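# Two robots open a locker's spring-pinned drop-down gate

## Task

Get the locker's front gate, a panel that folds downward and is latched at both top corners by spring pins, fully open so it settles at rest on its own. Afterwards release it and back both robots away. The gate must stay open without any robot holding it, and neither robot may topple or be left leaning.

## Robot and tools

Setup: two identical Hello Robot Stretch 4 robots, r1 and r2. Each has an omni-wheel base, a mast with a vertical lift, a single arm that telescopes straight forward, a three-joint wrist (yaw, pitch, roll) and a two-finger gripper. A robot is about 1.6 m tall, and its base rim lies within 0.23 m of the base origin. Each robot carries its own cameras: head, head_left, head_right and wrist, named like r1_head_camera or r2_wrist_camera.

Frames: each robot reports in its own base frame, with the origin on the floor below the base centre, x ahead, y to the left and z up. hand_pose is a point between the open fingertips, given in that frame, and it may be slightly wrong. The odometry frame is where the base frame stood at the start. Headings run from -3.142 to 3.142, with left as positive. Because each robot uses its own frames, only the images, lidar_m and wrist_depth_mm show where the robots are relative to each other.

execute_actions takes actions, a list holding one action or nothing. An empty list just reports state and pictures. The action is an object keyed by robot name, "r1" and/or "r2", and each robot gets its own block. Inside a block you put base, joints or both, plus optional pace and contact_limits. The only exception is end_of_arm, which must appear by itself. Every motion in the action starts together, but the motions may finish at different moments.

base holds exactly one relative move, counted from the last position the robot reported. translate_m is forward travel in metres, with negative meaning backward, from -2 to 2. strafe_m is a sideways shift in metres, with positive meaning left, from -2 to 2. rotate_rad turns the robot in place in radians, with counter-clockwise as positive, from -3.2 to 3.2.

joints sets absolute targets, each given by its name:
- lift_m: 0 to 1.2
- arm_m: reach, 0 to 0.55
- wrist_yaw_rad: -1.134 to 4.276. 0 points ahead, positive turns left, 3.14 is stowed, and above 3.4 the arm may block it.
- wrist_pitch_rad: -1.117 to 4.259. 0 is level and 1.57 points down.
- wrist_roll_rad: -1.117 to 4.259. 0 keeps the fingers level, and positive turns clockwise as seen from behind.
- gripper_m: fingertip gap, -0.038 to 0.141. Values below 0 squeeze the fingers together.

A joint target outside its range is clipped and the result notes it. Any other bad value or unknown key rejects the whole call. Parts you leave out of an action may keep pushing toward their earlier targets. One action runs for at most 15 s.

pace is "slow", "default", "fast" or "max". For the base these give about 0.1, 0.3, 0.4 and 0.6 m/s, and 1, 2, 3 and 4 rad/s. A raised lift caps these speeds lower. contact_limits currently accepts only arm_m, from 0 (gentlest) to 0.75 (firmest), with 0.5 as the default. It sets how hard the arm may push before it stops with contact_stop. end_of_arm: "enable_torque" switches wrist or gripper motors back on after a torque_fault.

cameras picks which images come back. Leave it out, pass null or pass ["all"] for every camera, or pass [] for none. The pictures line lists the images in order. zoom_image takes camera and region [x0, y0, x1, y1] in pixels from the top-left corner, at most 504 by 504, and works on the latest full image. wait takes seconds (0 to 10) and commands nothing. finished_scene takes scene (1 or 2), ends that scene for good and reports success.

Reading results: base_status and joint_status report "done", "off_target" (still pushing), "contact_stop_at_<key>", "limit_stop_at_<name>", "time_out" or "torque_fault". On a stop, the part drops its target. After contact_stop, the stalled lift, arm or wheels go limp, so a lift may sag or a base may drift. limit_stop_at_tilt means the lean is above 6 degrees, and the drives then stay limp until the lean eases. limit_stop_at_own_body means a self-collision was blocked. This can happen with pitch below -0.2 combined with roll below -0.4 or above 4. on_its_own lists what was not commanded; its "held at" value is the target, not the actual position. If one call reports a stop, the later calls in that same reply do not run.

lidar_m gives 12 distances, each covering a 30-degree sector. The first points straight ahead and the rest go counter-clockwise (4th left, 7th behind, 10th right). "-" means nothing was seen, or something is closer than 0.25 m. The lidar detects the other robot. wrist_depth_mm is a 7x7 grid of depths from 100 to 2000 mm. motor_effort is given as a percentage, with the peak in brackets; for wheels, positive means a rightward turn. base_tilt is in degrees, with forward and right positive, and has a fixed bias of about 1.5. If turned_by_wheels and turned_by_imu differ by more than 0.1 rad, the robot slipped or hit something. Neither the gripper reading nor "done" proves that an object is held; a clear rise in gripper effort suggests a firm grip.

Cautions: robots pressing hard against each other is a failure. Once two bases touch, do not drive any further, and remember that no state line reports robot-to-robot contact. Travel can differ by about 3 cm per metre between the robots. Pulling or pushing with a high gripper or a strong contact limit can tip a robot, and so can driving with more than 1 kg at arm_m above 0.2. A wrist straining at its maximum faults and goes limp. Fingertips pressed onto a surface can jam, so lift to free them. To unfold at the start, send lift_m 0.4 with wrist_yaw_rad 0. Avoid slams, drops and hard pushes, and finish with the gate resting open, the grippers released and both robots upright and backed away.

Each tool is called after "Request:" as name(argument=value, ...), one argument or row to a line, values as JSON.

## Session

Request:
execute_actions(
  actions=[],
)

Scene clock: 0.00 s.
r1.base_odometry: x=+0.000 y=+0.000 heading=+0.000 (m, m, rad; r1's odometry frame)
r1.turned_by_wheels: +0.000 (rad since the last result)
r1.turned_by_imu: +0.000 (rad since the last result)
r1.base_tilt: forward=-0.4 right=-0.1 (deg)
r1.lidar_m: 1.20 1.56 3.28 3.38 2.61 2.61 2.28 1.57 1.48 1.53 1.23 1.16
r1.base_status: not commanded
r1.joint_positions: lift_m=+0.256 arm_m=+0.001 wrist_yaw_rad=+3.094 wrist_pitch_rad=-0.006 wrist_roll_rad=-0.012 gripper_m=+0.057
r1.joint_status: not commanded
r1.motor_effort: lift_m=+19 arm_m=-1 wrist_yaw_rad=-1 wrist_pitch_rad=-8 wrist_roll_rad=-1 gripper_m=-4 wheel_0=+0 wheel_1=+0 wheel_2=+0 (%)
r1.hand_pose: x=-0.1124 y=+0.1011 z=+0.4360 quat_wxyz=(+0.024, +0.003, -0.006, +1.000) (m; r1's base frame)
r1.wrist_depth_mm: - 139 - - - - - / - 139 - - - - - / - 127 203 - - - - / 108 140 282 - - - - / 222 1808 - - - - - / 1430 1618 214 1499 211 1430 1366 / 1078 1078 976 111 991 904 991
r2.base_odometry: x=+0.000 y=+0.000 heading=+0.000 (m, m, rad; r2's odometry frame)
r2.turned_by_wheels: +0.000 (rad since the last result)
r2.turned_by_imu: +0.000 (rad since the last result)
r2.base_tilt: forward=+1.0 right=+0.3 (deg)
r2.lidar_m: 1.54 1.24 1.23 1.38 1.60 1.61 1.80 2.88 3.48 3.89 2.35 2.92
r2.base_status: not commanded
r2.joint_positions: lift_m=+0.173 arm_m=-0.001 wrist_yaw_rad=+3.070 wrist_pitch_rad=-0.002 wrist_roll_rad=+0.002 gripper_m=+0.057
r2.joint_status: not commanded
r2.motor_effort: lift_m=+21 arm_m=+0 wrist_yaw_rad=-1 wrist_pitch_rad=-8 wrist_roll_rad=+1 gripper_m=-4 wheel_0=+0 wheel_1=+0 wheel_2=+0 (%)
r2.hand_pose: x=-0.1115 y=+0.1078 z=+0.3514 quat_wxyz=(+0.036, +0.001, +0.001, +0.999) (m; r2's base frame)
r2.wrist_depth_mm: - 138 - - 1756 1499 1366 / - 132 - - 1708 1537 1366 / 106 138 239 - 1756 1576 1366 / 129 139 - - 1808 1576 1430 / - - - - 1756 1537 1397 / 1308 1366 195 1464 197 1464 1308 / 904 866 931 140 960 917 1008
pictures: r1_head_camera, r1_head_left_camera, r1_head_right_camera, r1_wrist_camera, r2_head_camera, r2_head_left_camera, r2_head_right_camera, r2_wrist_camera
Images, in order (width x height): r1_head_camera 420x560, r1_head_left_camera 420x672, r1_head_right_camera 420x672, r1_wrist_camera 616x392, r2_head_camera 420x560, r2_head_left_camera 420x672, r2_head_right_camera 420x672, r2_wrist_camera 616x392.

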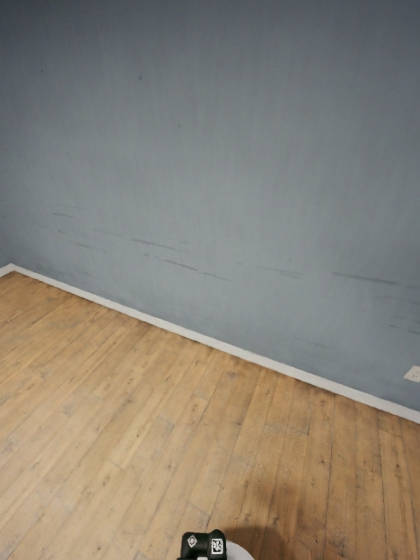

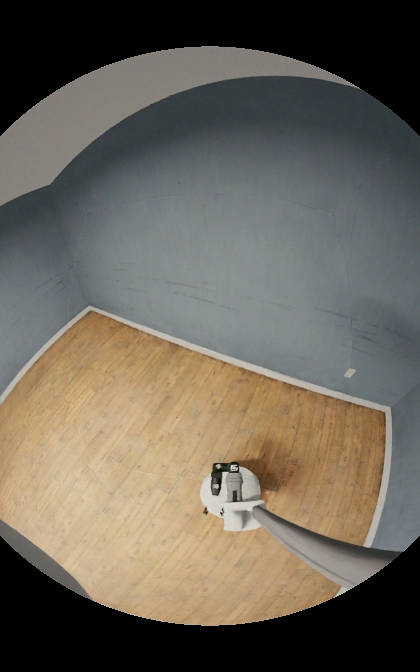

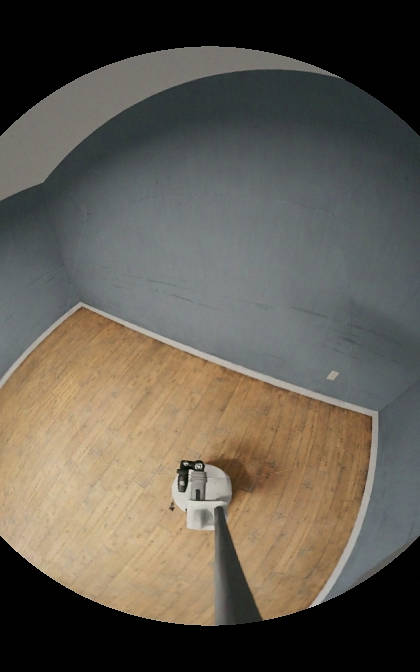

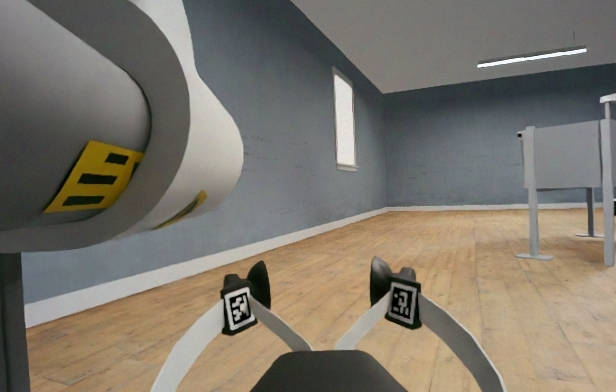

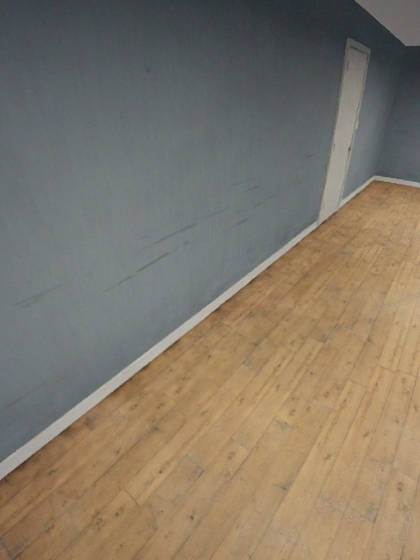

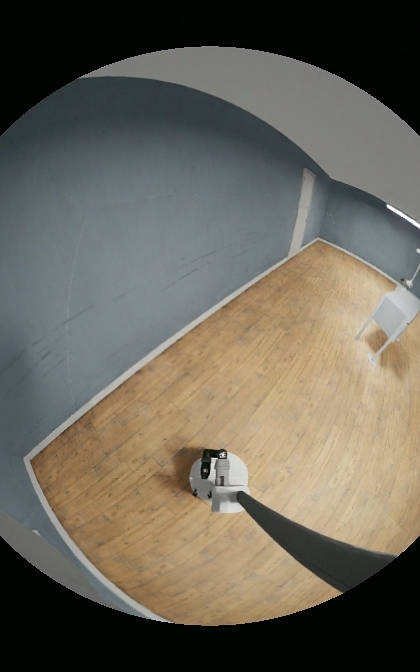

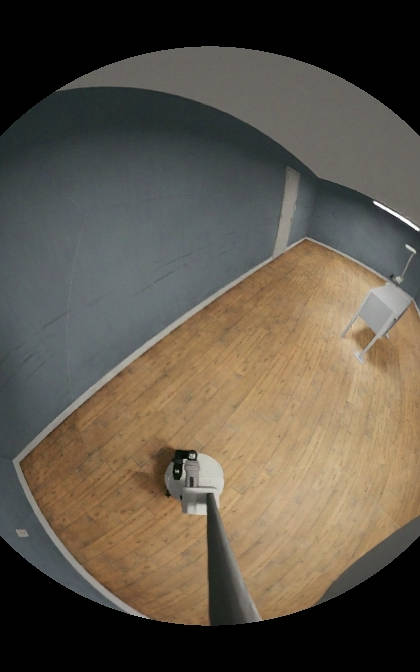

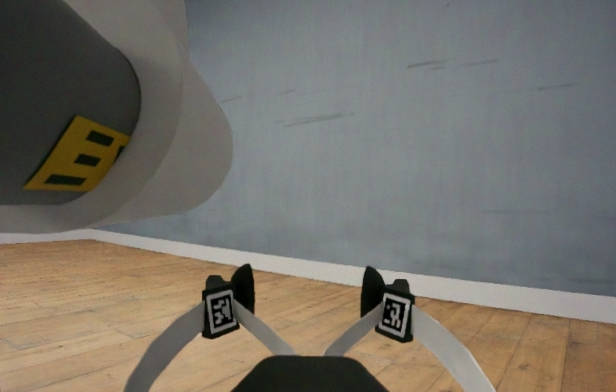

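Request:
execute_actions(
  actions=[
    {"r1":{"base":{"rotate_rad":2.83},"joints":{"lift_m":0.62,"wrist_yaw_rad":0,"gripper_m":0.07}},"r2":{"base":{"rotate_rad":-0.8},"joints":{"lift_m":0.62,"wrist_yaw_rad":0,"gripper_m":0.07}}},
  ],
  cameras=["r1_head_camera","r2_head_camera","r1_wrist_camera","r2_wrist_camera"],
)

Scene clock: 8.30 s.
r1.base_odometry: x=+0.000 y=+0.000 heading=+2.830 (m, m, rad; r1's odometry frame)
r1.turned_by_wheels: +2.830 (rad since the last result)
r1.turned_by_imu: +2.785 (rad since the last result)
r1.base_tilt: forward=-0.3 right=-0.1 (deg)
r1.lidar_m: 3.86 1.89 1.51 1.46 1.48 1.18 1.16 1.27 1.95 3.29 3.55 2.62
r1.base_status: done
r1.joint_positions: lift_m=+0.620 arm_m=+0.001 wrist_yaw_rad=+0.000 wrist_pitch_rad=-0.006 wrist_roll_rad=-0.012 gripper_m=+0.070
r1.joint_status: all done
r1.motor_effort: lift_m=+22(22) arm_m=-1(1) wrist_yaw_rad=-2(8) wrist_pitch_rad=-8(8) wrist_roll_rad=-1(1) gripper_m=-4(2) wheel_0=+1(5) wheel_1=+1(7) wheel_2=+1(4) (%)
r1.hand_pose: x=+0.4601 y=-0.0873 z=+0.7996 quat_wxyz=(+1.000, -0.006, -0.003, +0.000) (m; r1's base frame)
r1.wrist_depth_mm: 1863 - - - - - - / 1756 - - - - - - / 1808 - - - - - - / 1808 - - - - - - / 1756 - - - - - - / 1756 - 199 - 195 - - / 1756 1808 1756 111 1708 1576 1661
r2.base_odometry: x=+0.000 y=+0.000 heading=-0.800 (m, m, rad; r2's odometry frame)
r2.turned_by_wheels: -0.800 (rad since the last result)
r2.turned_by_imu: -0.803 (rad since the last result)
r2.base_tilt: forward=+0.9 right=+0.3 (deg)
r2.lidar_m: 2.42 1.99 1.33 1.24 1.26 1.63 1.56 1.61 2.10 3.46 3.51 2.37
r2.base_status: done
r2.joint_positions: lift_m=+0.620 arm_m=-0.001 wrist_yaw_rad=+0.001 wrist_pitch_rad=-0.002 wrist_roll_rad=+0.002 gripper_m=+0.070
r2.joint_status: all done
r2.motor_effort: lift_m=+24(25) arm_m=+0(1) wrist_yaw_rad=-3(6) wrist_pitch_rad=-7(7) wrist_roll_rad=+0(1) gripper_m=-2(3) wheel_0=+1(5) wheel_1=-1(9) wheel_2=+2(10) (%)
r2.hand_pose: x=+0.4585 y=-0.0873 z=+0.7985 quat_wxyz=(+1.000, +0.001, -0.001, +0.000) (m; r2's base frame)
r2.wrist_depth_mm: - - - - - - - / - - - - - - - / - - - - - - - / - - - - - - - / - - - - - - - / - - 194 - 198 - - / 1921 1863 1983 140 - 1863 -
pictures: r1_head_camera, r1_wrist_camera, r2_head_camera, r2_wrist_camera
Images, in order (width x height): r1_head_camera 420x560, r1_wrist_camera 616x392, r2_head_camera 420x560, r2_wrist_camera 616x392.

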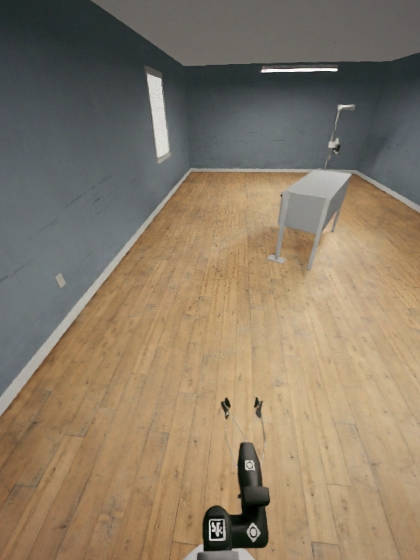

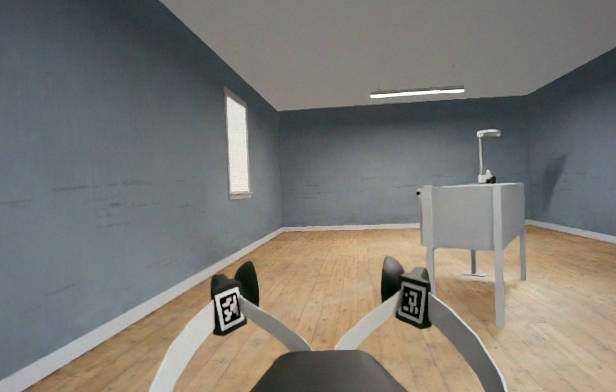

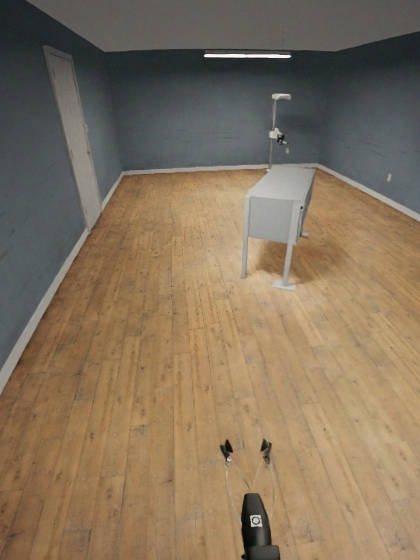

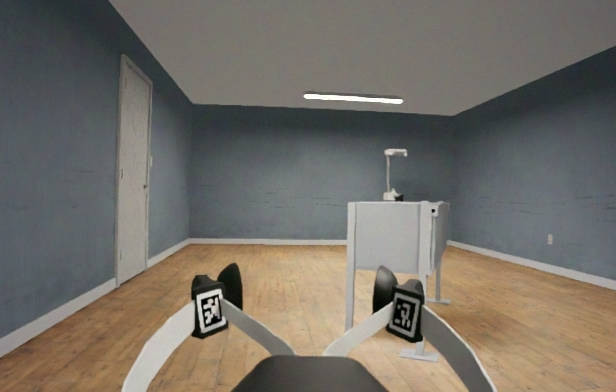

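Request:
execute_actions(
  actions=[
    {"r1":{"base":{"translate_m":1.5},"pace":"fast"},"r2":{"base":{"translate_m":1.25},"pace":"fast"}},
  ],
  cameras=[],
)

Request:
execute_actions(
  actions=[
    {"r1":{"base":{"strafe_m":-0.12},"pace":"fast"},"r2":{"base":{"strafe_m":-0.3},"pace":"fast"}},
  ],
  cameras=[],
)

Request:
execute_actions(
  actions=[
    {"r1":{"base":{"rotate_rad":-0.45}},"r2":{"base":{"rotate_rad":-0.3}}},
  ],
  cameras=["r1_head_camera","r2_head_camera","r1_wrist_camera","r2_wrist_camera"],
)

Scene clock: 25.77 s.
r1.base_odometry: x=-1.428 y=+0.460 heading=+2.830 (m, m, rad; r1's odometry frame)
r1.turned_by_wheels: +0.000 (rad since the last result)
r1.turned_by_imu: -0.004 (rad since the last result)
r1.base_tilt: forward=-0.1 right=+0.0 (deg)
r1.lidar_m: 3.39 1.63 1.30 1.28 1.41 2.14 2.65 2.88 3.52 3.43 1.40 1.33
r1.base_status: done
r1.joint_positions: lift_m=+0.620 arm_m=+0.001 wrist_yaw_rad=+0.000 wrist_pitch_rad=-0.006 wrist_roll_rad=-0.012 gripper_m=+0.070
r1.joint_status: not commanded
r1.motor_effort: lift_m=+22(22) arm_m=-1(1) wrist_yaw_rad=-1(2) wrist_pitch_rad=-8(8) wrist_roll_rad=-1(1) gripper_m=-4(2) wheel_0=-2(6) wheel_1=-2(3) wheel_2=+1(10) (%)
r1.hand_pose: x=+0.4601 y=-0.0874 z=+0.7997 quat_wxyz=(+1.000, -0.006, -0.003, +0.000) (m; r1's base frame)
r1.wrist_depth_mm: 1661 - - - - - - / 1618 - - - - - - / 1576 - - - - - - / 1618 - - - - - - / 1576 - - - - - - / 1576 - 198 - 195 - - / 1537 1808 1756 111 1756 1576 1661
r2.base_odometry: x=+0.871 y=-0.896 heading=-0.800 (m, m, rad; r2's odometry frame)
r2.turned_by_wheels: +0.000 (rad since the last result)
r2.turned_by_imu: +0.002 (rad since the last result)
r2.base_tilt: forward=+1.0 right=+0.3 (deg)
r2.lidar_m: 1.23 2.19 1.44 1.33 1.42 1.82 2.82 2.91 3.60 3.31 3.40 1.19
r2.base_status: done
r2.joint_positions: lift_m=+0.620 arm_m=-0.001 wrist_yaw_rad=+0.000 wrist_pitch_rad=-0.002 wrist_roll_rad=+0.002 gripper_m=+0.070
r2.joint_status: not commanded
r2.motor_effort: lift_m=+23(24) arm_m=+0(0) wrist_yaw_rad=-2(3) wrist_pitch_rad=-7(8) wrist_roll_rad=+2(1) gripper_m=-2(2) wheel_0=+0(6) wheel_1=+0(8) wheel_2=-2(15) (%)
r2.hand_pose: x=+0.4585 y=-0.0873 z=+0.7985 quat_wxyz=(+1.000, +0.001, -0.001, +0.000) (m; r2's base frame)
r2.wrist_depth_mm: - - - - - - - / - - - - - - - / - - - - - - - / - - - - - - - / - - - - - 904 842 / - - 194 - 198 904 831 / 1863 1863 1921 140 1397 891 831
pictures: none
No camera images: the call's "cameras" was empty. Leave "cameras" out to get every camera's image.

Scene clock: 27.67 s.
r1.base_odometry: x=-1.391 y=+0.574 heading=+2.830 (m, m, rad; r1's odometry frame)
r1.turned_by_wheels: +0.000 (rad since the last result)
r1.turned_by_imu: +0.000 (rad since the last result)
r1.base_tilt: forward=-0.1 right=+0.0 (deg)
r1.lidar_m: 3.69 1.78 1.42 1.38 1.53 2.31 2.65 2.90 3.40 3.33 1.34 1.27
r1.base_status: done
r1.joint_positions: lift_m=+0.620 arm_m=+0.001 wrist_yaw_rad=+0.000 wrist_pitch_rad=-0.006 wrist_roll_rad=-0.012 gripper_m=+0.070
r1.joint_status: not commanded
r1.motor_effort: lift_m=+22(22) arm_m=-1(1) wrist_yaw_rad=-2(2) wrist_pitch_rad=-8(8) wrist_roll_rad=-1(1) gripper_m=-4(3) wheel_0=-1(11) wheel_1=-1(11) wheel_2=+1(1) (%)
r1.hand_pose: x=+0.4601 y=-0.0874 z=+0.7997 quat_wxyz=(+1.000, -0.006, -0.003, +0.000) (m; r1's base frame)
r1.wrist_depth_mm: 1808 - - - - - - / 1708 - - - - - - / 1756 - - - - - - / 1708 - - - - - 866 / 1708 - - - - - 854 / 1661 - 198 - 195 - 854 / 1618 1808 1708 111 1708 1576 1499
r2.base_odometry: x=+0.656 y=-1.105 heading=-0.800 (m, m, rad; r2's odometry frame)
r2.turned_by_wheels: +0.000 (rad since the last result)
r2.turned_by_imu: +0.000 (rad since the last result)
r2.base_tilt: forward=+1.0 right=+0.3 (deg)
r2.lidar_m: 1.12 2.64 1.81 1.65 1.69 2.22 2.80 2.85 3.28 3.03 3.11 1.08
r2.base_status: done
r2.joint_positions: lift_m=+0.620 arm_m=-0.001 wrist_yaw_rad=+0.000 wrist_pitch_rad=-0.002 wrist_roll_rad=+0.002 gripper_m=+0.070
r2.joint_status: not commanded
r2.motor_effort: lift_m=+23(23) arm_m=+0(1) wrist_yaw_rad=-2(2) wrist_pitch_rad=-8(7) wrist_roll_rad=+2(2) gripper_m=-4(2) wheel_0=-1(13) wheel_1=+0(14) wheel_2=+0(1) (%)
r2.hand_pose: x=+0.4585 y=-0.0874 z=+0.7985 quat_wxyz=(+1.000, +0.001, -0.001, +0.000) (m; r2's base frame)
r2.wrist_depth_mm: - - - - - - - / - - - - - - - / - - - - - - - / - - - - - - - / - - - 960 866 842 - / - - 194 960 199 831 - / 1921 1808 1983 140 866 1336 -
pictures: none
No camera images: the call's "cameras" was empty. Leave "cameras" out to get every camera's image.

Scene clock: 28.90 s.
r1.base_odometry: x=-1.391 y=+0.574 heading=+2.380 (m, m, rad; r1's odometry frame)
r1.turned_by_wheels: -0.450 (rad since the last result)
r1.turned_by_imu: -0.443 (rad since the last result)
r1.base_tilt: forward=-0.2 right=+0.0 (deg)
r1.lidar_m: 1.25 3.13 1.67 1.39 1.39 1.56 2.56 2.65 2.99 3.37 3.33 1.31
r1.base_status: done
r1.joint_positions: lift_m=+0.620 arm_m=+0.001 wrist_yaw_rad=+0.000 wrist_pitch_rad=-0.006 wrist_roll_rad=-0.012 gripper_m=+0.070
r1.joint_status: not commanded
r1.motor_effort: lift_m=+22(22) arm_m=-1(1) wrist_yaw_rad=-2(1) wrist_pitch_rad=-8(8) wrist_roll_rad=-1(1) gripper_m=-3(2) wheel_0=-1(3) wheel_1=-2(3) wheel_2=+0(8) (%)
r1.hand_pose: x=+0.4601 y=-0.0874 z=+0.7997 quat_wxyz=(+1.000, -0.006, -0.003, +0.000) (m; r1's base frame)
r1.wrist_depth_mm: - - - - - - - / - - - - - - - / - - - - - - - / - - - - 1042 - - / - - - - 1025 991 - / - - 198 - 195 1008 - / 1808 1863 1708 111 1708 1499 1661
r2.base_odometry: x=+0.656 y=-1.105 heading=-1.100 (m, m, rad; r2's odometry frame)
r2.turned_by_wheels: -0.300 (rad since the last result)
r2.turned_by_imu: -0.301 (rad since the last result)
r2.base_tilt: forward=+0.9 right=+0.3 (deg)
r2.lidar_m: 1.08 1.17 2.13 1.67 1.68 1.84 2.78 2.78 3.07 3.06 3.02 3.29
r2.base_status: done
r2.joint_positions: lift_m=+0.620 arm_m=-0.001 wrist_yaw_rad=+0.000 wrist_pitch_rad=-0.002 wrist_roll_rad=+0.002 gripper_m=+0.070
r2.joint_status: not commanded
r2.motor_effort: lift_m=+24(23) arm_m=-1(0) wrist_yaw_rad=-2(2) wrist_pitch_rad=-7(8) wrist_roll_rad=+2(2) gripper_m=-1(3) wheel_0=+2(6) wheel_1=+1(8) wheel_2=+2(9) (%)
r2.hand_pose: x=+0.4585 y=-0.0874 z=+0.7985 quat_wxyz=(+1.000, +0.001, -0.001, +0.000) (m; r2's base frame)
r2.wrist_depth_mm: - - - - - - - / - - - - - - - / - - - - - - - / - - - - - - - / - 917 917 904 - - - / - 917 194 891 198 - - / 1983 1756 917 140 1983 1921 -
pictures: r1_head_camera, r1_wrist_camera, r2_head_camera, r2_wrist_camera
Images, in order (width x height): r1_head_camera 420x560, r1_wrist_camera 616x392, r2_head_camera 420x560, r2_wrist_camera 616x392.

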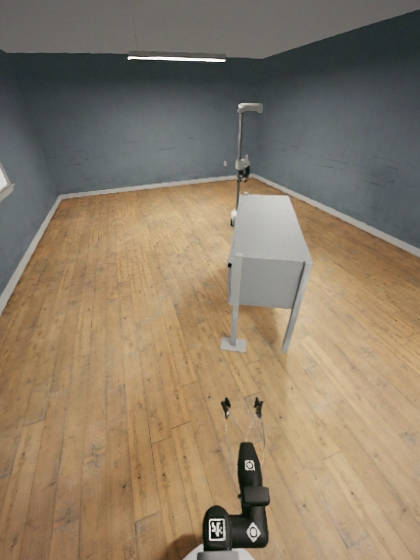

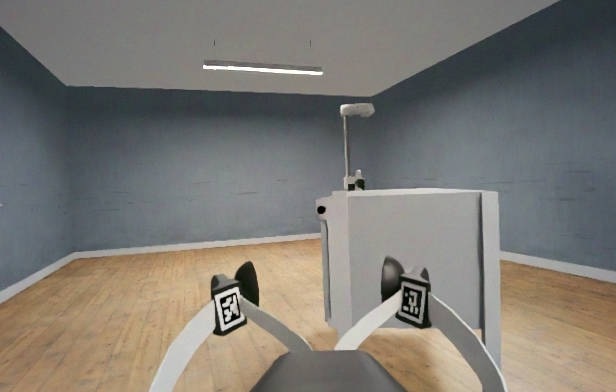

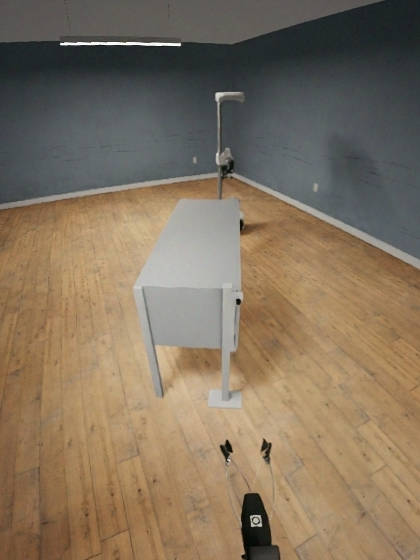

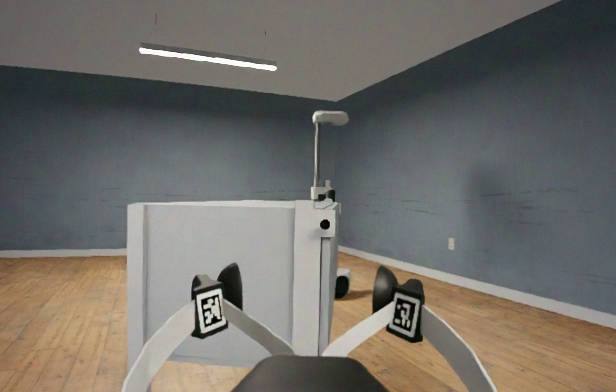

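Request:
execute_actions(
  actions=[
    {"r1":{"base":{"rotate_rad":-0.1}},"r2":{"base":{"rotate_rad":-0.03}}},
  ],
  cameras=[],
)

Request:
execute_actions(
  actions=[
    {"r1":{"base":{"strafe_m":0.115}}},
  ],
  cameras=[],
)

Request:
execute_actions(
  actions=[
    {"r1":{"base":{"translate_m":0.4},"joints":{"arm_m":0.22}},"r2":{"base":{"translate_m":0.3},"joints":{"arm_m":0.22}}},
  ],
  cameras=["r1_wrist_camera","r2_wrist_camera"],
)

Scene clock: 39.13 s.
r1.base_odometry: x=-1.391 y=+0.574 heading=+2.280 (m, m, rad; r1's odometry frame)
r1.turned_by_wheels: -0.100 (rad since the last result)
r1.turned_by_imu: -0.098 (rad since the last result)
r1.base_tilt: forward=-0.2 right=-0.2 (deg)
r1.lidar_m: 1.28 3.89 1.82 1.43 1.39 1.51 2.28 2.66 2.86 3.43 3.30 1.34
r1.base_status: done
r1.joint_positions: lift_m=+0.620 arm_m=+0.001 wrist_yaw_rad=+0.000 wrist_pitch_rad=-0.006 wrist_roll_rad=-0.012 gripper_m=+0.070
r1.joint_status: not commanded
r1.motor_effort: lift_m=+22(22) arm_m=-1(1) wrist_yaw_rad=+0(1) wrist_pitch_rad=-8(8) wrist_roll_rad=-1(1) gripper_m=-2(3) wheel_0=+0(6) wheel_1=+0(6) wheel_2=+1(3) (%)
r1.hand_pose: x=+0.4601 y=-0.0875 z=+0.7997 quat_wxyz=(+1.000, -0.006, -0.003, +0.000) (m; r1's base frame)
r1.wrist_depth_mm: - - - - - - - / - - - - - - - / - - - - - - - / - - - - 1042 - - / - - - 1060 1042 - - / - - 198 1078 195 - - / 1863 1808 1756 111 1618 1464 1618
r2.base_odometry: x=+0.656 y=-1.106 heading=-1.129 (m, m, rad; r2's odometry frame)
r2.turned_by_wheels: -0.029 (rad since the last result)
r2.turned_by_imu: -0.028 (rad since the last result)
r2.base_tilt: forward=+0.9 right=+0.2 (deg)
r2.lidar_m: 1.07 1.16 2.19 1.70 1.68 1.81 2.69 2.82 3.01 3.09 3.01 3.28
r2.base_status: done
r2.joint_positions: lift_m=+0.620 arm_m=-0.001 wrist_yaw_rad=+0.000 wrist_pitch_rad=-0.002 wrist_roll_rad=+0.002 gripper_m=+0.070
r2.joint_status: not commanded
r2.motor_effort: lift_m=+24(24) arm_m=+0(1) wrist_yaw_rad=-1(1) wrist_pitch_rad=-8(8) wrist_roll_rad=+2(1) gripper_m=-2(3) wheel_0=+3(6) wheel_1=+2(4) wheel_2=+4(4) (%)
r2.hand_pose: x=+0.4585 y=-0.0874 z=+0.7985 quat_wxyz=(+1.000, +0.001, -0.001, +0.000) (m; r2's base frame)
r2.wrist_depth_mm: - - - - - - - / - - - - - - - / - - - - - - - / - - - - - - - / - 917 904 904 - - - / - 904 194 904 199 - - / 1863 931 904 139 1983 1921 -
pictures: none
No camera images: the call's "cameras" was empty. Leave "cameras" out to get every camera's image.

Scene clock: 40.67 s.
r1.base_odometry: x=-1.479 y=+0.499 heading=+2.280 (m, m, rad; r1's odometry frame)
r1.turned_by_wheels: +0.000 (rad since the last result)
r1.turned_by_imu: +0.000 (rad since the last result)
r1.base_tilt: forward=-0.2 right=+0.0 (deg)
r1.lidar_m: 1.26 3.56 1.69 1.32 1.29 1.39 2.10 2.70 2.91 3.52 3.44 1.33
r1.base_status: done
r1.joint_positions: lift_m=+0.620 arm_m=+0.001 wrist_yaw_rad=+0.000 wrist_pitch_rad=-0.006 wrist_roll_rad=-0.012 gripper_m=+0.070
r1.joint_status: not commanded
r1.motor_effort: lift_m=+22(22) arm_m=-1(1) wrist_yaw_rad=-1(1) wrist_pitch_rad=-8(8) wrist_roll_rad=-1(1) gripper_m=-4(2) wheel_0=+2(5) wheel_1=-1(5) wheel_2=+1(3) (%)
r1.hand_pose: x=+0.4601 y=-0.0874 z=+0.7997 quat_wxyz=(+1.000, -0.006, -0.003, +0.000) (m; r1's base frame)
r1.wrist_depth_mm: - - - - - - - / - - - - - - - / - - - - - - - / - - - - 1060 - - / - - - - 1060 1042 - / - - 198 - 195 1060 - / 1808 1808 1708 111 1708 1537 1618
r2.base_odometry: x=+0.656 y=-1.106 heading=-1.129 (m, m, rad; r2's odometry frame)
r2.turned_by_wheels: +0.000 (rad since the last result)
r2.turned_by_imu: +0.000 (rad since the last result)
r2.base_tilt: forward=+0.9 right=+0.3 (deg)
r2.lidar_m: 1.07 1.18 2.13 1.68 1.67 1.80 2.65 2.80 3.03 3.10 3.02 3.28
r2.base_status: not commanded
r2.joint_positions: lift_m=+0.620 arm_m=-0.001 wrist_yaw_rad=+0.000 wrist_pitch_rad=-0.002 wrist_roll_rad=+0.002 gripper_m=+0.070
r2.joint_status: not commanded
r2.motor_effort: lift_m=+23(23) arm_m=+0(0) wrist_yaw_rad=-1(1) wrist_pitch_rad=-7(7) wrist_roll_rad=+1(1) gripper_m=-1(3) wheel_0=+3(2) wheel_1=+2(2) wheel_2=+4(4) (%)
r2.hand_pose: x=+0.4585 y=-0.0874 z=+0.7985 quat_wxyz=(+1.000, +0.001, -0.001, +0.000) (m; r2's base frame)
r2.wrist_depth_mm: - - - - - - - / - - - - - - - / - - - - - - - / - - - - - - - / - 931 917 904 - - - / - 917 195 891 199 - - / 1863 917 904 140 1983 1863 -
pictures: none
No camera images: the call's "cameras" was empty. Leave "cameras" out to get every camera's image.

Scene clock: 43.50 s.
r1.base_odometry: x=-1.739 y=+0.803 heading=+2.280 (m, m, rad; r1's odometry frame)
r1.turned_by_wheels: +0.000 (rad since the last result)
r1.turned_by_imu: -0.001 (rad since the last result)
r1.base_tilt: forward=-0.3 right=-0.1 (deg)
r1.lidar_m: 0.87 4.11 1.88 1.49 1.45 1.55 2.35 3.07 3.31 3.33 3.26 0.92
r1.base_status: done
r1.joint_positions: lift_m=+0.620 arm_m=+0.219 wrist_yaw_rad=+0.000 wrist_pitch_rad=-0.006 wrist_roll_rad=-0.012 gripper_m=+0.070
r1.joint_status: all done
r1.motor_effort: lift_m=+22(22) arm_m=+7(9) wrist_yaw_rad=-1(0) wrist_pitch_rad=-7(8) wrist_roll_rad=-1(1) gripper_m=-2(3) wheel_0=-2(4) wheel_1=+0(5) wheel_2=+0(11) (%)
r1.hand_pose: x=+0.6782 y=-0.0874 z=+0.7997 quat_wxyz=(+1.000, -0.006, -0.003, +0.000) (m; r1's base frame)
r1.wrist_depth_mm: - - - - - - - / - - - - - - - / - - - - - - - / - - - - 750 647 549 / - - - - 442 449 445 / - - 198 - 195 449 445 / 1863 1808 1708 111 455 449 445
r2.base_odometry: x=+0.784 y=-1.377 heading=-1.129 (m, m, rad; r2's odometry frame)
r2.turned_by_wheels: +0.000 (rad since the last result)
r2.turned_by_imu: +0.001 (rad since the last result)
r2.base_tilt: forward=+0.9 right=+0.3 (deg)
r2.lidar_m: 0.76 0.85 2.33 1.82 1.81 1.97 2.91 3.06 3.28 2.97 2.91 3.16
r2.base_status: done
r2.joint_positions: lift_m=+0.620 arm_m=+0.219 wrist_yaw_rad=+0.000 wrist_pitch_rad=-0.002 wrist_roll_rad=+0.002 gripper_m=+0.070
r2.joint_status: all done
r2.motor_effort: lift_m=+23(24) arm_m=+6(4) wrist_yaw_rad=-2(0) wrist_pitch_rad=-8(8) wrist_roll_rad=+2(1) gripper_m=-2(2) wheel_0=+2(8) wheel_1=+1(7) wheel_2=-2(13) (%)
r2.hand_pose: x=+0.6783 y=-0.0874 z=+0.7985 quat_wxyz=(+1.000, +0.001, -0.001, +0.000) (m; r2's base frame)
r2.wrist_depth_mm: - - - - - - - / - - - - - - - / - - - - - - - / - - - - - - - / 387 382 375 351 - - - / 384 379 194 353 198 - - / 387 379 375 140 1983 1921 -
pictures: r1_wrist_camera, r2_wrist_camera
Images, in order (width x height): r1_wrist_camera 616x392, r2_wrist_camera 616x392.

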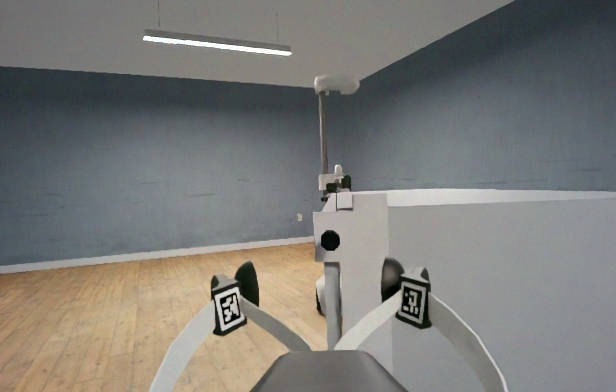

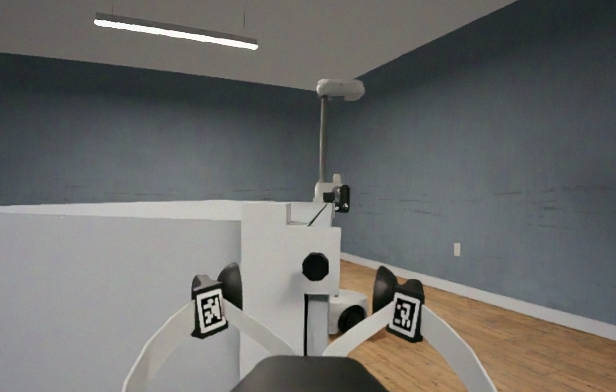

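Request:
execute_actions(
  actions=[
    {"r1":{"base":{"strafe_m":-0.005},"joints":{"arm_m":0.36,"gripper_m":0.045}},"r2":{"joints":{"arm_m":0.27,"gripper_m":0.045}}},
  ],
  cameras=["r1_wrist_camera","r2_wrist_camera"],
)

Scene clock: 51.87 s.
r1.base_odometry: x=-1.735 y=+0.806 heading=+2.280 (m, m, rad; r1's odometry frame)
r1.turned_by_wheels: +0.000 (rad since the last result)
r1.turned_by_imu: +0.000 (rad since the last result)
r1.base_tilt: forward=-0.3 right=+0.0 (deg)
r1.lidar_m: 0.89 4.14 1.88 1.48 1.46 1.58 2.38 3.07 3.30 3.33 3.27 0.93
r1.base_status: done
r1.joint_positions: lift_m=+0.620 arm_m=+0.359 wrist_yaw_rad=+0.000 wrist_pitch_rad=-0.006 wrist_roll_rad=-0.012 gripper_m=+0.045
r1.joint_status: all done
r1.motor_effort: lift_m=+22(22) arm_m=+6(6) wrist_yaw_rad=-2(0) wrist_pitch_rad=-8(8) wrist_roll_rad=-1(1) gripper_m=-5(3) wheel_0=+1(4) wheel_1=-1(5) wheel_2=+0(3) (%)
r1.hand_pose: x=+0.8182 y=-0.0874 z=+0.7997 quat_wxyz=(+1.000, -0.006, -0.003, +0.000) (m; r1's base frame)
r1.wrist_depth_mm: - - - - - - - / - - - - - - - / - - - - - - - / - - - - 459 634 539 / - - - - 303 315 310 / - - 199 315 195 315 310 / 1808 1808 1661 111 303 314 312
r2.base_odometry: x=+0.784 y=-1.377 heading=-1.129 (m, m, rad; r2's odometry frame)
r2.turned_by_wheels: +0.000 (rad since the last result)
r2.turned_by_imu: +0.001 (rad since the last result)
r2.base_tilt: forward=+1.0 right=+0.3 (deg)
r2.lidar_m: 0.77 0.85 2.38 1.84 1.79 1.96 2.90 3.07 3.31 2.94 2.91 3.16
r2.base_status: not commanded
r2.joint_positions: lift_m=+0.620 arm_m=+0.269 wrist_yaw_rad=+0.000 wrist_pitch_rad=-0.002 wrist_roll_rad=+0.002 gripper_m=+0.045
r2.joint_status: all done
r2.motor_effort: lift_m=+23(24) arm_m=+6(11) wrist_yaw_rad=-2(1) wrist_pitch_rad=-7(7) wrist_roll_rad=+1(2) gripper_m=-4(4) wheel_0=+2(2) wheel_1=+1(1) wheel_2=-2(2) (%)
r2.hand_pose: x=+0.7283 y=-0.0874 z=+0.7985 quat_wxyz=(+1.000, +0.001, -0.001, +0.000) (m; r2's base frame)
r2.wrist_depth_mm: - - - - - - - / - - - - - - - / - - - - - - - / - - - - - - - / 332 329 322 301 - - - / 334 327 191 301 193 - - / 334 327 304 141 - 1983 -
pictures: r1_wrist_camera, r2_wrist_camera
Images, in order (width x height): r1_wrist_camera 616x392, r2_wrist_camera 616x392.

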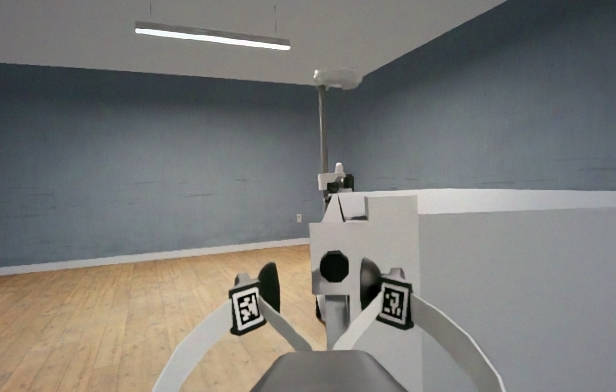

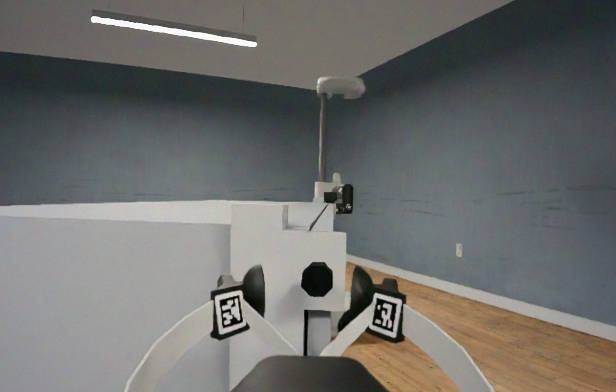

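Request:
execute_actions(
  actions=[
    {"r1":{"base":{"strafe_m":-0.008},"joints":{"lift_m":0.633}}},
  ],
  cameras=[],
)

Request:
execute_actions(
  actions=[
    {"r1":{"joints":{"arm_m":0.422}},"r2":{"joints":{"arm_m":0.329}}},
  ],
  cameras=[],
)

Request:
execute_actions(
  actions=[
    {"r1":{"joints":{"gripper_m":-0.038}},"r2":{"joints":{"gripper_m":-0.038}}},
  ],
  cameras=["r1_wrist_camera","r2_wrist_camera"],
)

Request:
execute_actions(
  actions=[
    {"r1":{"joints":{"arm_m":0.396},"pace":"slow"},"r2":{"joints":{"arm_m":0.303},"pace":"slow"}},
  ],
  cameras=["r1_wrist_camera","r2_wrist_camera"],
)

Scene clock: 60.27 s.
r1.base_odometry: x=-1.729 y=+0.811 heading=+2.280 (m, m, rad; r1's odometry frame)
r1.turned_by_wheels: +0.000 (rad since the last result)
r1.turned_by_imu: +0.000 (rad since the last result)
r1.base_tilt: forward=-0.2 right=-0.1 (deg)
r1.lidar_m: 0.89 4.17 1.91 1.50 1.46 1.60 2.39 3.06 3.28 3.32 3.26 0.94
r1.base_status: done
r1.joint_positions: lift_m=+0.633 arm_m=+0.359 wrist_yaw_rad=+0.000 wrist_pitch_rad=-0.006 wrist_roll_rad=-0.012 gripper_m=+0.045
r1.joint_status: all done
r1.motor_effort: lift_m=+22(25) arm_m=+7(6) wrist_yaw_rad=-2(2) wrist_pitch_rad=-8(8) wrist_roll_rad=-1(1) gripper_m=-3(2) wheel_0=-2(10) wheel_1=+2(8) wheel_2=-1(3) (%)
r1.hand_pose: x=+0.8182 y=-0.0874 z=+0.8126 quat_wxyz=(+1.000, -0.006, -0.003, +0.000) (m; r1's base frame)
r1.wrist_depth_mm: - - - - - - - / - - - - - - - / - - - - - - - / - - - - 1205 931 - / - - - 306 303 314 309 / - - 199 307 195 314 312 / 1863 1863 1708 111 304 314 310
r2.base_odometry: x=+0.784 y=-1.377 heading=-1.129 (m, m, rad; r2's odometry frame)
r2.turned_by_wheels: +0.000 (rad since the last result)
r2.turned_by_imu: +0.001 (rad since the last result)
r2.base_tilt: forward=+0.9 right=+0.3 (deg)
r2.lidar_m: 0.76 0.86 2.37 1.85 1.80 1.94 2.92 3.06 3.30 2.96 2.88 3.16
r2.base_status: not commanded
r2.joint_positions: lift_m=+0.620 arm_m=+0.269 wrist_yaw_rad=+0.000 wrist_pitch_rad=-0.002 wrist_roll_rad=+0.002 gripper_m=+0.045
r2.joint_status: not commanded
r2.motor_effort: lift_m=+23(24) arm_m=+6(6) wrist_yaw_rad=-1(0) wrist_pitch_rad=-7(8) wrist_roll_rad=+2(1) gripper_m=-2(2) wheel_0=+3(2) wheel_1=+2(1) wheel_2=-2(2) (%)
r2.hand_pose: x=+0.7283 y=-0.0874 z=+0.7985 quat_wxyz=(+1.000, +0.001, -0.001, +0.000) (m; r2's base frame)
r2.wrist_depth_mm: - - - - - - - / - - - - - - - / - - - - - - - / - - - - - - - / 334 330 325 301 - - - / 332 330 191 301 193 - - / 330 329 301 141 1983 1921 -
pictures: none
No camera images: the call's "cameras" was empty. Leave "cameras" out to get every camera's image.

Scene clock: 61.33 s.
r1.base_odometry: x=-1.729 y=+0.811 heading=+2.280 (m, m, rad; r1's odometry frame)
r1.turned_by_wheels: +0.000 (rad since the last result)
r1.turned_by_imu: +0.000 (rad since the last result)
r1.base_tilt: forward=-0.1 right=+0.0 (deg)
r1.lidar_m: 0.90 4.16 1.91 1.49 1.46 1.59 2.38 3.06 3.29 3.30 3.26 0.94
r1.base_status: not commanded
r1.joint_positions: lift_m=+0.633 arm_m=+0.421 wrist_yaw_rad=-0.002 wrist_pitch_rad=-0.006 wrist_roll_rad=-0.012 gripper_m=+0.045
r1.joint_status: all done
r1.motor_effort: lift_m=+23(23) arm_m=+8(6) wrist_yaw_rad=+3(5) wrist_pitch_rad=-7(7) wrist_roll_rad=-2(1) gripper_m=-4(4) wheel_0=-2(2) wheel_1=+2(2) wheel_2=-1(1) (%)
r1.hand_pose: x=+0.8798 y=-0.0880 z=+0.8126 quat_wxyz=(+1.000, -0.006, -0.003, -0.001) (m; r1's base frame)
r1.wrist_depth_mm: - - - - - - - / - - - - - - - / - - - - - - - / - - - - 1229 931 - / - - - 334 241 255 252 / - - 199 243 195 255 252 / 1808 1808 1708 111 242 254 253
r2.base_odometry: x=+0.784 y=-1.377 heading=-1.129 (m, m, rad; r2's odometry frame)
r2.turned_by_wheels: +0.000 (rad since the last result)
r2.turned_by_imu: +0.000 (rad since the last result)
r2.base_tilt: forward=+0.9 right=+0.3 (deg)
r2.lidar_m: 0.80 0.84 2.35 1.85 1.81 1.97 2.87 3.05 3.31 2.94 2.88 3.12
r2.base_status: not commanded
r2.joint_positions: lift_m=+0.620 arm_m=+0.328 wrist_yaw_rad=+0.000 wrist_pitch_rad=-0.002 wrist_roll_rad=+0.002 gripper_m=+0.045
r2.joint_status: all done
r2.motor_effort: lift_m=+23(23) arm_m=+7(6) wrist_yaw_rad=-1(1) wrist_pitch_rad=-7(7) wrist_roll_rad=+2(1) gripper_m=-3(3) wheel_0=+3(2) wheel_1=+1(1) wheel_2=-2(2) (%)
r2.hand_pose: x=+0.7872 y=-0.0874 z=+0.7985 quat_wxyz=(+1.000, +0.001, -0.001, +0.000) (m; r2's base frame)
r2.wrist_depth_mm: - - - - - - - / - - - - - - - / - - - - - - - / - - - - - - - / 271 267 244 241 - - - / 270 267 191 239 193 - - / 271 267 243 140 1921 1983 -
pictures: none
No camera images: the call's "cameras" was empty. Leave "cameras" out to get every camera's image.

Scene clock: 62.87 s.
r1.base_odometry: x=-1.729 y=+0.811 heading=+2.279 (m, m, rad; r1's odometry frame)
r1.turned_by_wheels: +0.000 (rad since the last result)
r1.turned_by_imu: +0.000 (rad since the last result)
r1.base_tilt: forward=-0.3 right=-0.1 (deg)
r1.lidar_m: 0.90 4.16 1.90 1.50 1.45 1.59 2.36 3.06 3.30 3.33 3.27 0.93
r1.base_status: not commanded
r1.joint_positions: lift_m=+0.633 arm_m=+0.422 wrist_yaw_rad=+0.001 wrist_pitch_rad=-0.007 wrist_roll_rad=-0.012 gripper_m=-0.037
r1.joint_status: all done
r1.motor_effort: lift_m=+22(23) arm_m=+1(8) wrist_yaw_rad=-5(8) wrist_pitch_rad=-4(8) wrist_roll_rad=-2(1) gripper_m=-30(32) wheel_0=-5(5) wheel_1=-1(2) wheel_2=+0(3) (%)
r1.hand_pose: x=+0.8812 y=-0.0870 z=+0.8130 quat_wxyz=(+1.000, -0.006, -0.004, +0.001) (m; r1's base frame)
r1.wrist_depth_mm: - - - - - - - / - - - - - - - / - - - - - - - / - - - - 1366 1060 - / - - - 521 238 253 249 / - - 252 202 182 252 250 / 1863 1708 259 111 239 253 250
r2.base_odometry: x=+0.784 y=-1.377 heading=-1.129 (m, m, rad; r2's odometry frame)
r2.turned_by_wheels: -0.001 (rad since the last result)
r2.turned_by_imu: +0.000 (rad since the last result)
r2.base_tilt: forward=+1.0 right=+0.3 (deg)
r2.lidar_m: 0.80 0.86 2.35 1.83 1.80 1.96 2.89 3.06 3.27 2.96 2.89 3.15
r2.base_status: not commanded
r2.joint_positions: lift_m=+0.620 arm_m=+0.329 wrist_yaw_rad=+0.000 wrist_pitch_rad=-0.002 wrist_roll_rad=+0.002 gripper_m=-0.037
r2.joint_status: all done
r2.motor_effort: lift_m=+23(23) arm_m=+1(7) wrist_yaw_rad=-3(17) wrist_pitch_rad=-8(8) wrist_roll_rad=+1(2) gripper_m=-25(25) wheel_0=-3(4) wheel_1=-1(2) wheel_2=-2(2) (%)
r2.hand_pose: x=+0.7882 y=-0.0873 z=+0.7985 quat_wxyz=(+1.000, +0.001, -0.001, +0.000) (m; r2's base frame)
r2.wrist_depth_mm: - - - - - - - / - - - - - - - / - - - - - - - / - - - - - - - / 271 265 243 240 508 - - / 268 266 181 200 184 - - / 268 206 243 239 242 149 -
pictures: r1_wrist_camera, r2_wrist_camera
Images, in order (width x height): r1_wrist_camera 616x392, r2_wrist_camera 616x392.

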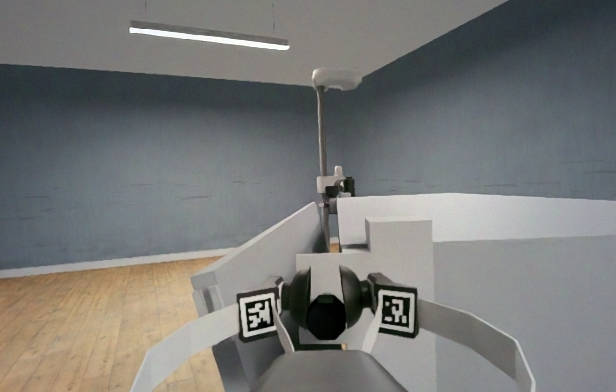

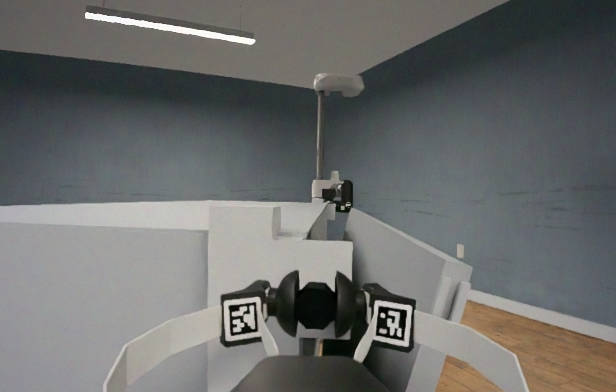

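Scene clock: 64.17 s.
r1.base_odometry: x=-1.729 y=+0.811 heading=+2.280 (m, m, rad; r1's odometry frame)
r1.turned_by_wheels: +0.000 (rad since the last result)
r1.turned_by_imu: +0.000 (rad since the last result)
r1.base_tilt: forward=-0.2 right=-0.2 (deg)
r1.lidar_m: 0.89 4.16 1.91 1.49 1.47 1.59 2.37 3.06 3.30 3.29 3.26 0.92
r1.base_status: not commanded
r1.joint_positions: lift_m=+0.633 arm_m=+0.397 wrist_yaw_rad=+0.000 wrist_pitch_rad=-0.006 wrist_roll_rad=-0.012 gripper_m=-0.037
r1.joint_status: all done
r1.motor_effort: lift_m=+22(22) arm_m=-7(16) wrist_yaw_rad=-1(8) wrist_pitch_rad=-7(7) wrist_roll_rad=-2(1) gripper_m=-19(29) wheel_0=+0(5) wheel_1=+1(2) wheel_2=-1(1) (%)
r1.hand_pose: x=+0.8566 y=-0.0875 z=+0.8128 quat_wxyz=(+1.000, -0.006, -0.003, +0.000) (m; r1's base frame)
r1.wrist_depth_mm: - - - - - - - / - - - - - - - / - - - - - - - / - - - - 1255 946 - / - - - - 264 278 272 / - - - 200 182 277 274 / 1863 1808 1661 111 264 277 274
r2.base_odometry: x=+0.784 y=-1.377 heading=-1.129 (m, m, rad; r2's odometry frame)
r2.turned_by_wheels: +0.000 (rad since the last result)
r2.turned_by_imu: +0.000 (rad since the last result)
r2.base_tilt: forward=+1.0 right=+0.3 (deg)
r2.lidar_m: 0.78 0.84 2.37 1.84 1.78 1.94 2.88 3.08 3.31 2.96 2.87 3.15
r2.base_status: not commanded
r2.joint_positions: lift_m=+0.620 arm_m=+0.305 wrist_yaw_rad=+0.001 wrist_pitch_rad=-0.002 wrist_roll_rad=+0.002 gripper_m=-0.037
r2.joint_status: all done
r2.motor_effort: lift_m=+23(23) arm_m=-10(15) wrist_yaw_rad=-3(3) wrist_pitch_rad=-8(8) wrist_roll_rad=+3(2) gripper_m=-25(25) wheel_0=-4(4) wheel_1=-1(2) wheel_2=-1(2) (%)
r2.hand_pose: x=+0.7643 y=-0.0873 z=+0.7984 quat_wxyz=(+1.000, +0.001, -0.001, +0.000) (m; r2's base frame)
r2.wrist_depth_mm: - - - - - - - / - - - - - - - / - - - - - - - / - - - - - - - / 294 290 266 263 - - - / 293 290 180 203 182 - - / 294 218 266 263 1808 152 -
pictures: r1_wrist_camera, r2_wrist_camera
Images, in order (width x height): r1_wrist_camera 616x392, r2_wrist_camera 616x392.

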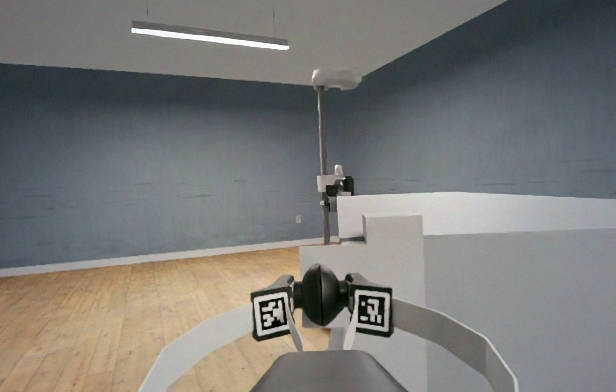

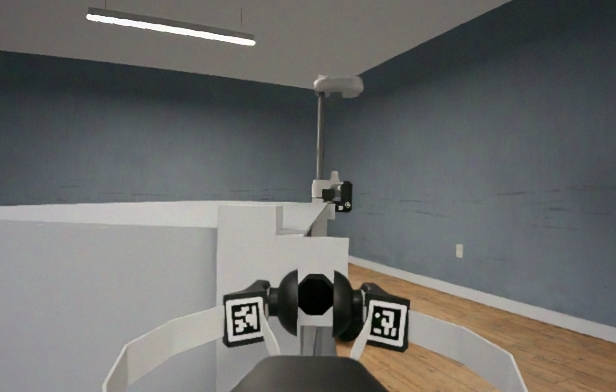

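Opened.

Request:
execute_actions(
  actions=[
    {"r1":{"joints":{"gripper_m":0.06}},"r2":{"joints":{"gripper_m":0.06}}},
  ],
  cameras=[],
)

Request:
execute_actions(
  actions=[
    {"r1":{"joints":{"arm_m":0.05}},"r2":{"joints":{"arm_m":0.0}}},
  ],
  cameras=["r1_head_camera"],
)

Request:
finished_scene(
  scene=2,
)

Scene clock: 69.70 s.
r1.base_odometry: x=-1.729 y=+0.811 heading=+2.280 (m, m, rad; r1's odometry frame)
r1.turned_by_wheels: +0.000 (rad since the last result)
r1.turned_by_imu: +0.000 (rad since the last result)
r1.base_tilt: forward=-0.3 right=-0.1 (deg)
r1.lidar_m: 0.91 4.18 1.90 1.47 1.46 1.58 2.40 3.06 3.31 3.31 3.26 0.93
r1.base_status: not commanded
r1.joint_positions: lift_m=+0.633 arm_m=+0.396 wrist_yaw_rad=-0.004 wrist_pitch_rad=-0.006 wrist_roll_rad=-0.012 gripper_m=+0.060
r1.joint_status: all done
r1.motor_effort: lift_m=+22(22) arm_m=-2(7) wrist_yaw_rad=+12(12) wrist_pitch_rad=-7(7) wrist_roll_rad=-1(1) gripper_m=+1(17) wheel_0=+1(1) wheel_1=+2(2) wheel_2=-5(5) (%)
r1.hand_pose: x=+0.8553 y=-0.0887 z=+0.8128 quat_wxyz=(+1.000, -0.006, -0.003, -0.002) (m; r1's base frame)
r1.wrist_depth_mm: - - - - - - - / - - - - - - - / - - - - - - - / - - - - 1229 931 - / - - - - 267 278 276 / - - - 195 187 281 276 / 1863 1808 1576 111 268 279 277
r2.base_odometry: x=+0.784 y=-1.377 heading=-1.129 (m, m, rad; r2's odometry frame)
r2.turned_by_wheels: +0.000 (rad since the last result)
r2.turned_by_imu: +0.001 (rad since the last result)
r2.base_tilt: forward=+1.0 right=+0.3 (deg)
r2.lidar_m: 0.77 0.85 2.38 1.84 1.81 1.93 2.87 3.07 3.28 2.94 2.88 3.16
r2.base_status: not commanded
r2.joint_positions: lift_m=+0.620 arm_m=+0.304 wrist_yaw_rad=-0.001 wrist_pitch_rad=-0.002 wrist_roll_rad=+0.002 gripper_m=+0.060
r2.joint_status: all done
r2.motor_effort: lift_m=+24(23) arm_m=-4(10) wrist_yaw_rad=+0(16) wrist_pitch_rad=-6(8) wrist_roll_rad=+1(2) gripper_m=-2(24) wheel_0=-3(4) wheel_1=-1(1) wheel_2=-1(1) (%)
r2.hand_pose: x=+0.7631 y=-0.0876 z=+0.7986 quat_wxyz=(+1.000, +0.001, -0.001, +0.000) (m; r2's base frame)
r2.wrist_depth_mm: - - - - - - - / - - - - - - - / - - - - - - - / - - - - - - - / 297 291 270 265 - - - / 297 293 194 265 196 - - / 296 293 268 140 1983 1921 -
pictures: none
No camera images: the call's "cameras" was empty. Leave "cameras" out to get every camera's image.

Scene clock: 71.83 s.
r1.base_odometry: x=-1.729 y=+0.811 heading=+2.280 (m, m, rad; r1's odometry frame)
r1.turned_by_wheels: +0.000 (rad since the last result)
r1.turned_by_imu: +0.000 (rad since the last result)
r1.base_tilt: forward=-0.4 right=-0.1 (deg)
r1.lidar_m: 0.88 4.14 1.91 1.51 1.46 1.59 2.39 3.05 3.30 3.34 3.26 0.94
r1.base_status: not commanded
r1.joint_positions: lift_m=+0.633 arm_m=+0.051 wrist_yaw_rad=+0.000 wrist_pitch_rad=-0.006 wrist_roll_rad=-0.012 gripper_m=+0.060
r1.joint_status: all done
r1.motor_effort: lift_m=+22(22) arm_m=-7(3) wrist_yaw_rad=-1(12) wrist_pitch_rad=-8(8) wrist_roll_rad=-1(1) gripper_m=-4(4) wheel_0=-1(3) wheel_1=+1(4) wheel_2=-1(5) (%)
r1.hand_pose: x=+0.5106 y=-0.0875 z=+0.8127 quat_wxyz=(+1.000, -0.006, -0.003, +0.000) (m; r1's base frame)
r1.wrist_depth_mm: - - - - - - - / - - - - - - - / - - - - - - - / - - - - 1281 1060 - / - - - - 615 609 597 / - - 201 - 198 609 603 / 1863 1863 1661 111 627 603 603
r2.base_odometry: x=+0.784 y=-1.377 heading=-1.129 (m, m, rad; r2's odometry frame)
r2.turned_by_wheels: +0.000 (rad since the last result)
r2.turned_by_imu: +0.001 (rad since the last result)
r2.base_tilt: forward=+1.0 right=+0.3 (deg)
r2.lidar_m: 0.78 0.87 2.36 1.84 1.80 1.93 2.89 3.05 3.31 2.98 2.91 3.14
r2.base_status: not commanded
r2.joint_positions: lift_m=+0.620 arm_m=+0.001 wrist_yaw_rad=+0.000 wrist_pitch_rad=-0.002 wrist_roll_rad=+0.002 gripper_m=+0.060
r2.joint_status: all done
r2.motor_effort: lift_m=+23(24) arm_m=-6(3) wrist_yaw_rad=-1(1) wrist_pitch_rad=-7(8) wrist_roll_rad=+1(2) gripper_m=-3(3) wheel_0=-3(3) wheel_1=-1(2) wheel_2=-1(1) (%)
r2.hand_pose: x=+0.4605 y=-0.0874 z=+0.7985 quat_wxyz=(+1.000, +0.001, -0.001, +0.000) (m; r2's base frame)
r2.wrist_depth_mm: - - - - - - - / - - - - - - - / - - - - - - - / - - - - - - - / 609 609 603 569 - - - / 615 615 195 1397 196 - - / 621 609 597 140 - 1983 -
pictures: r1_head_camera
Images, in order (width x height): r1_head_camera 420x560.

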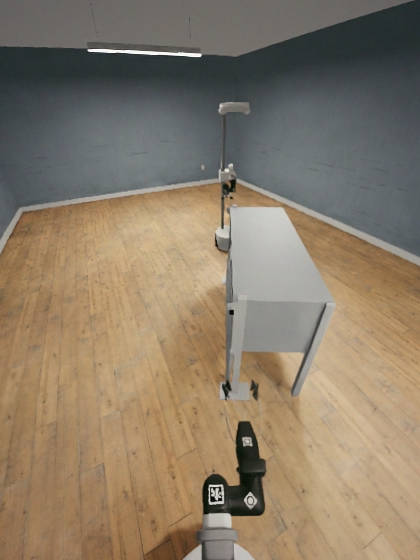

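The scene is finished: the task was done.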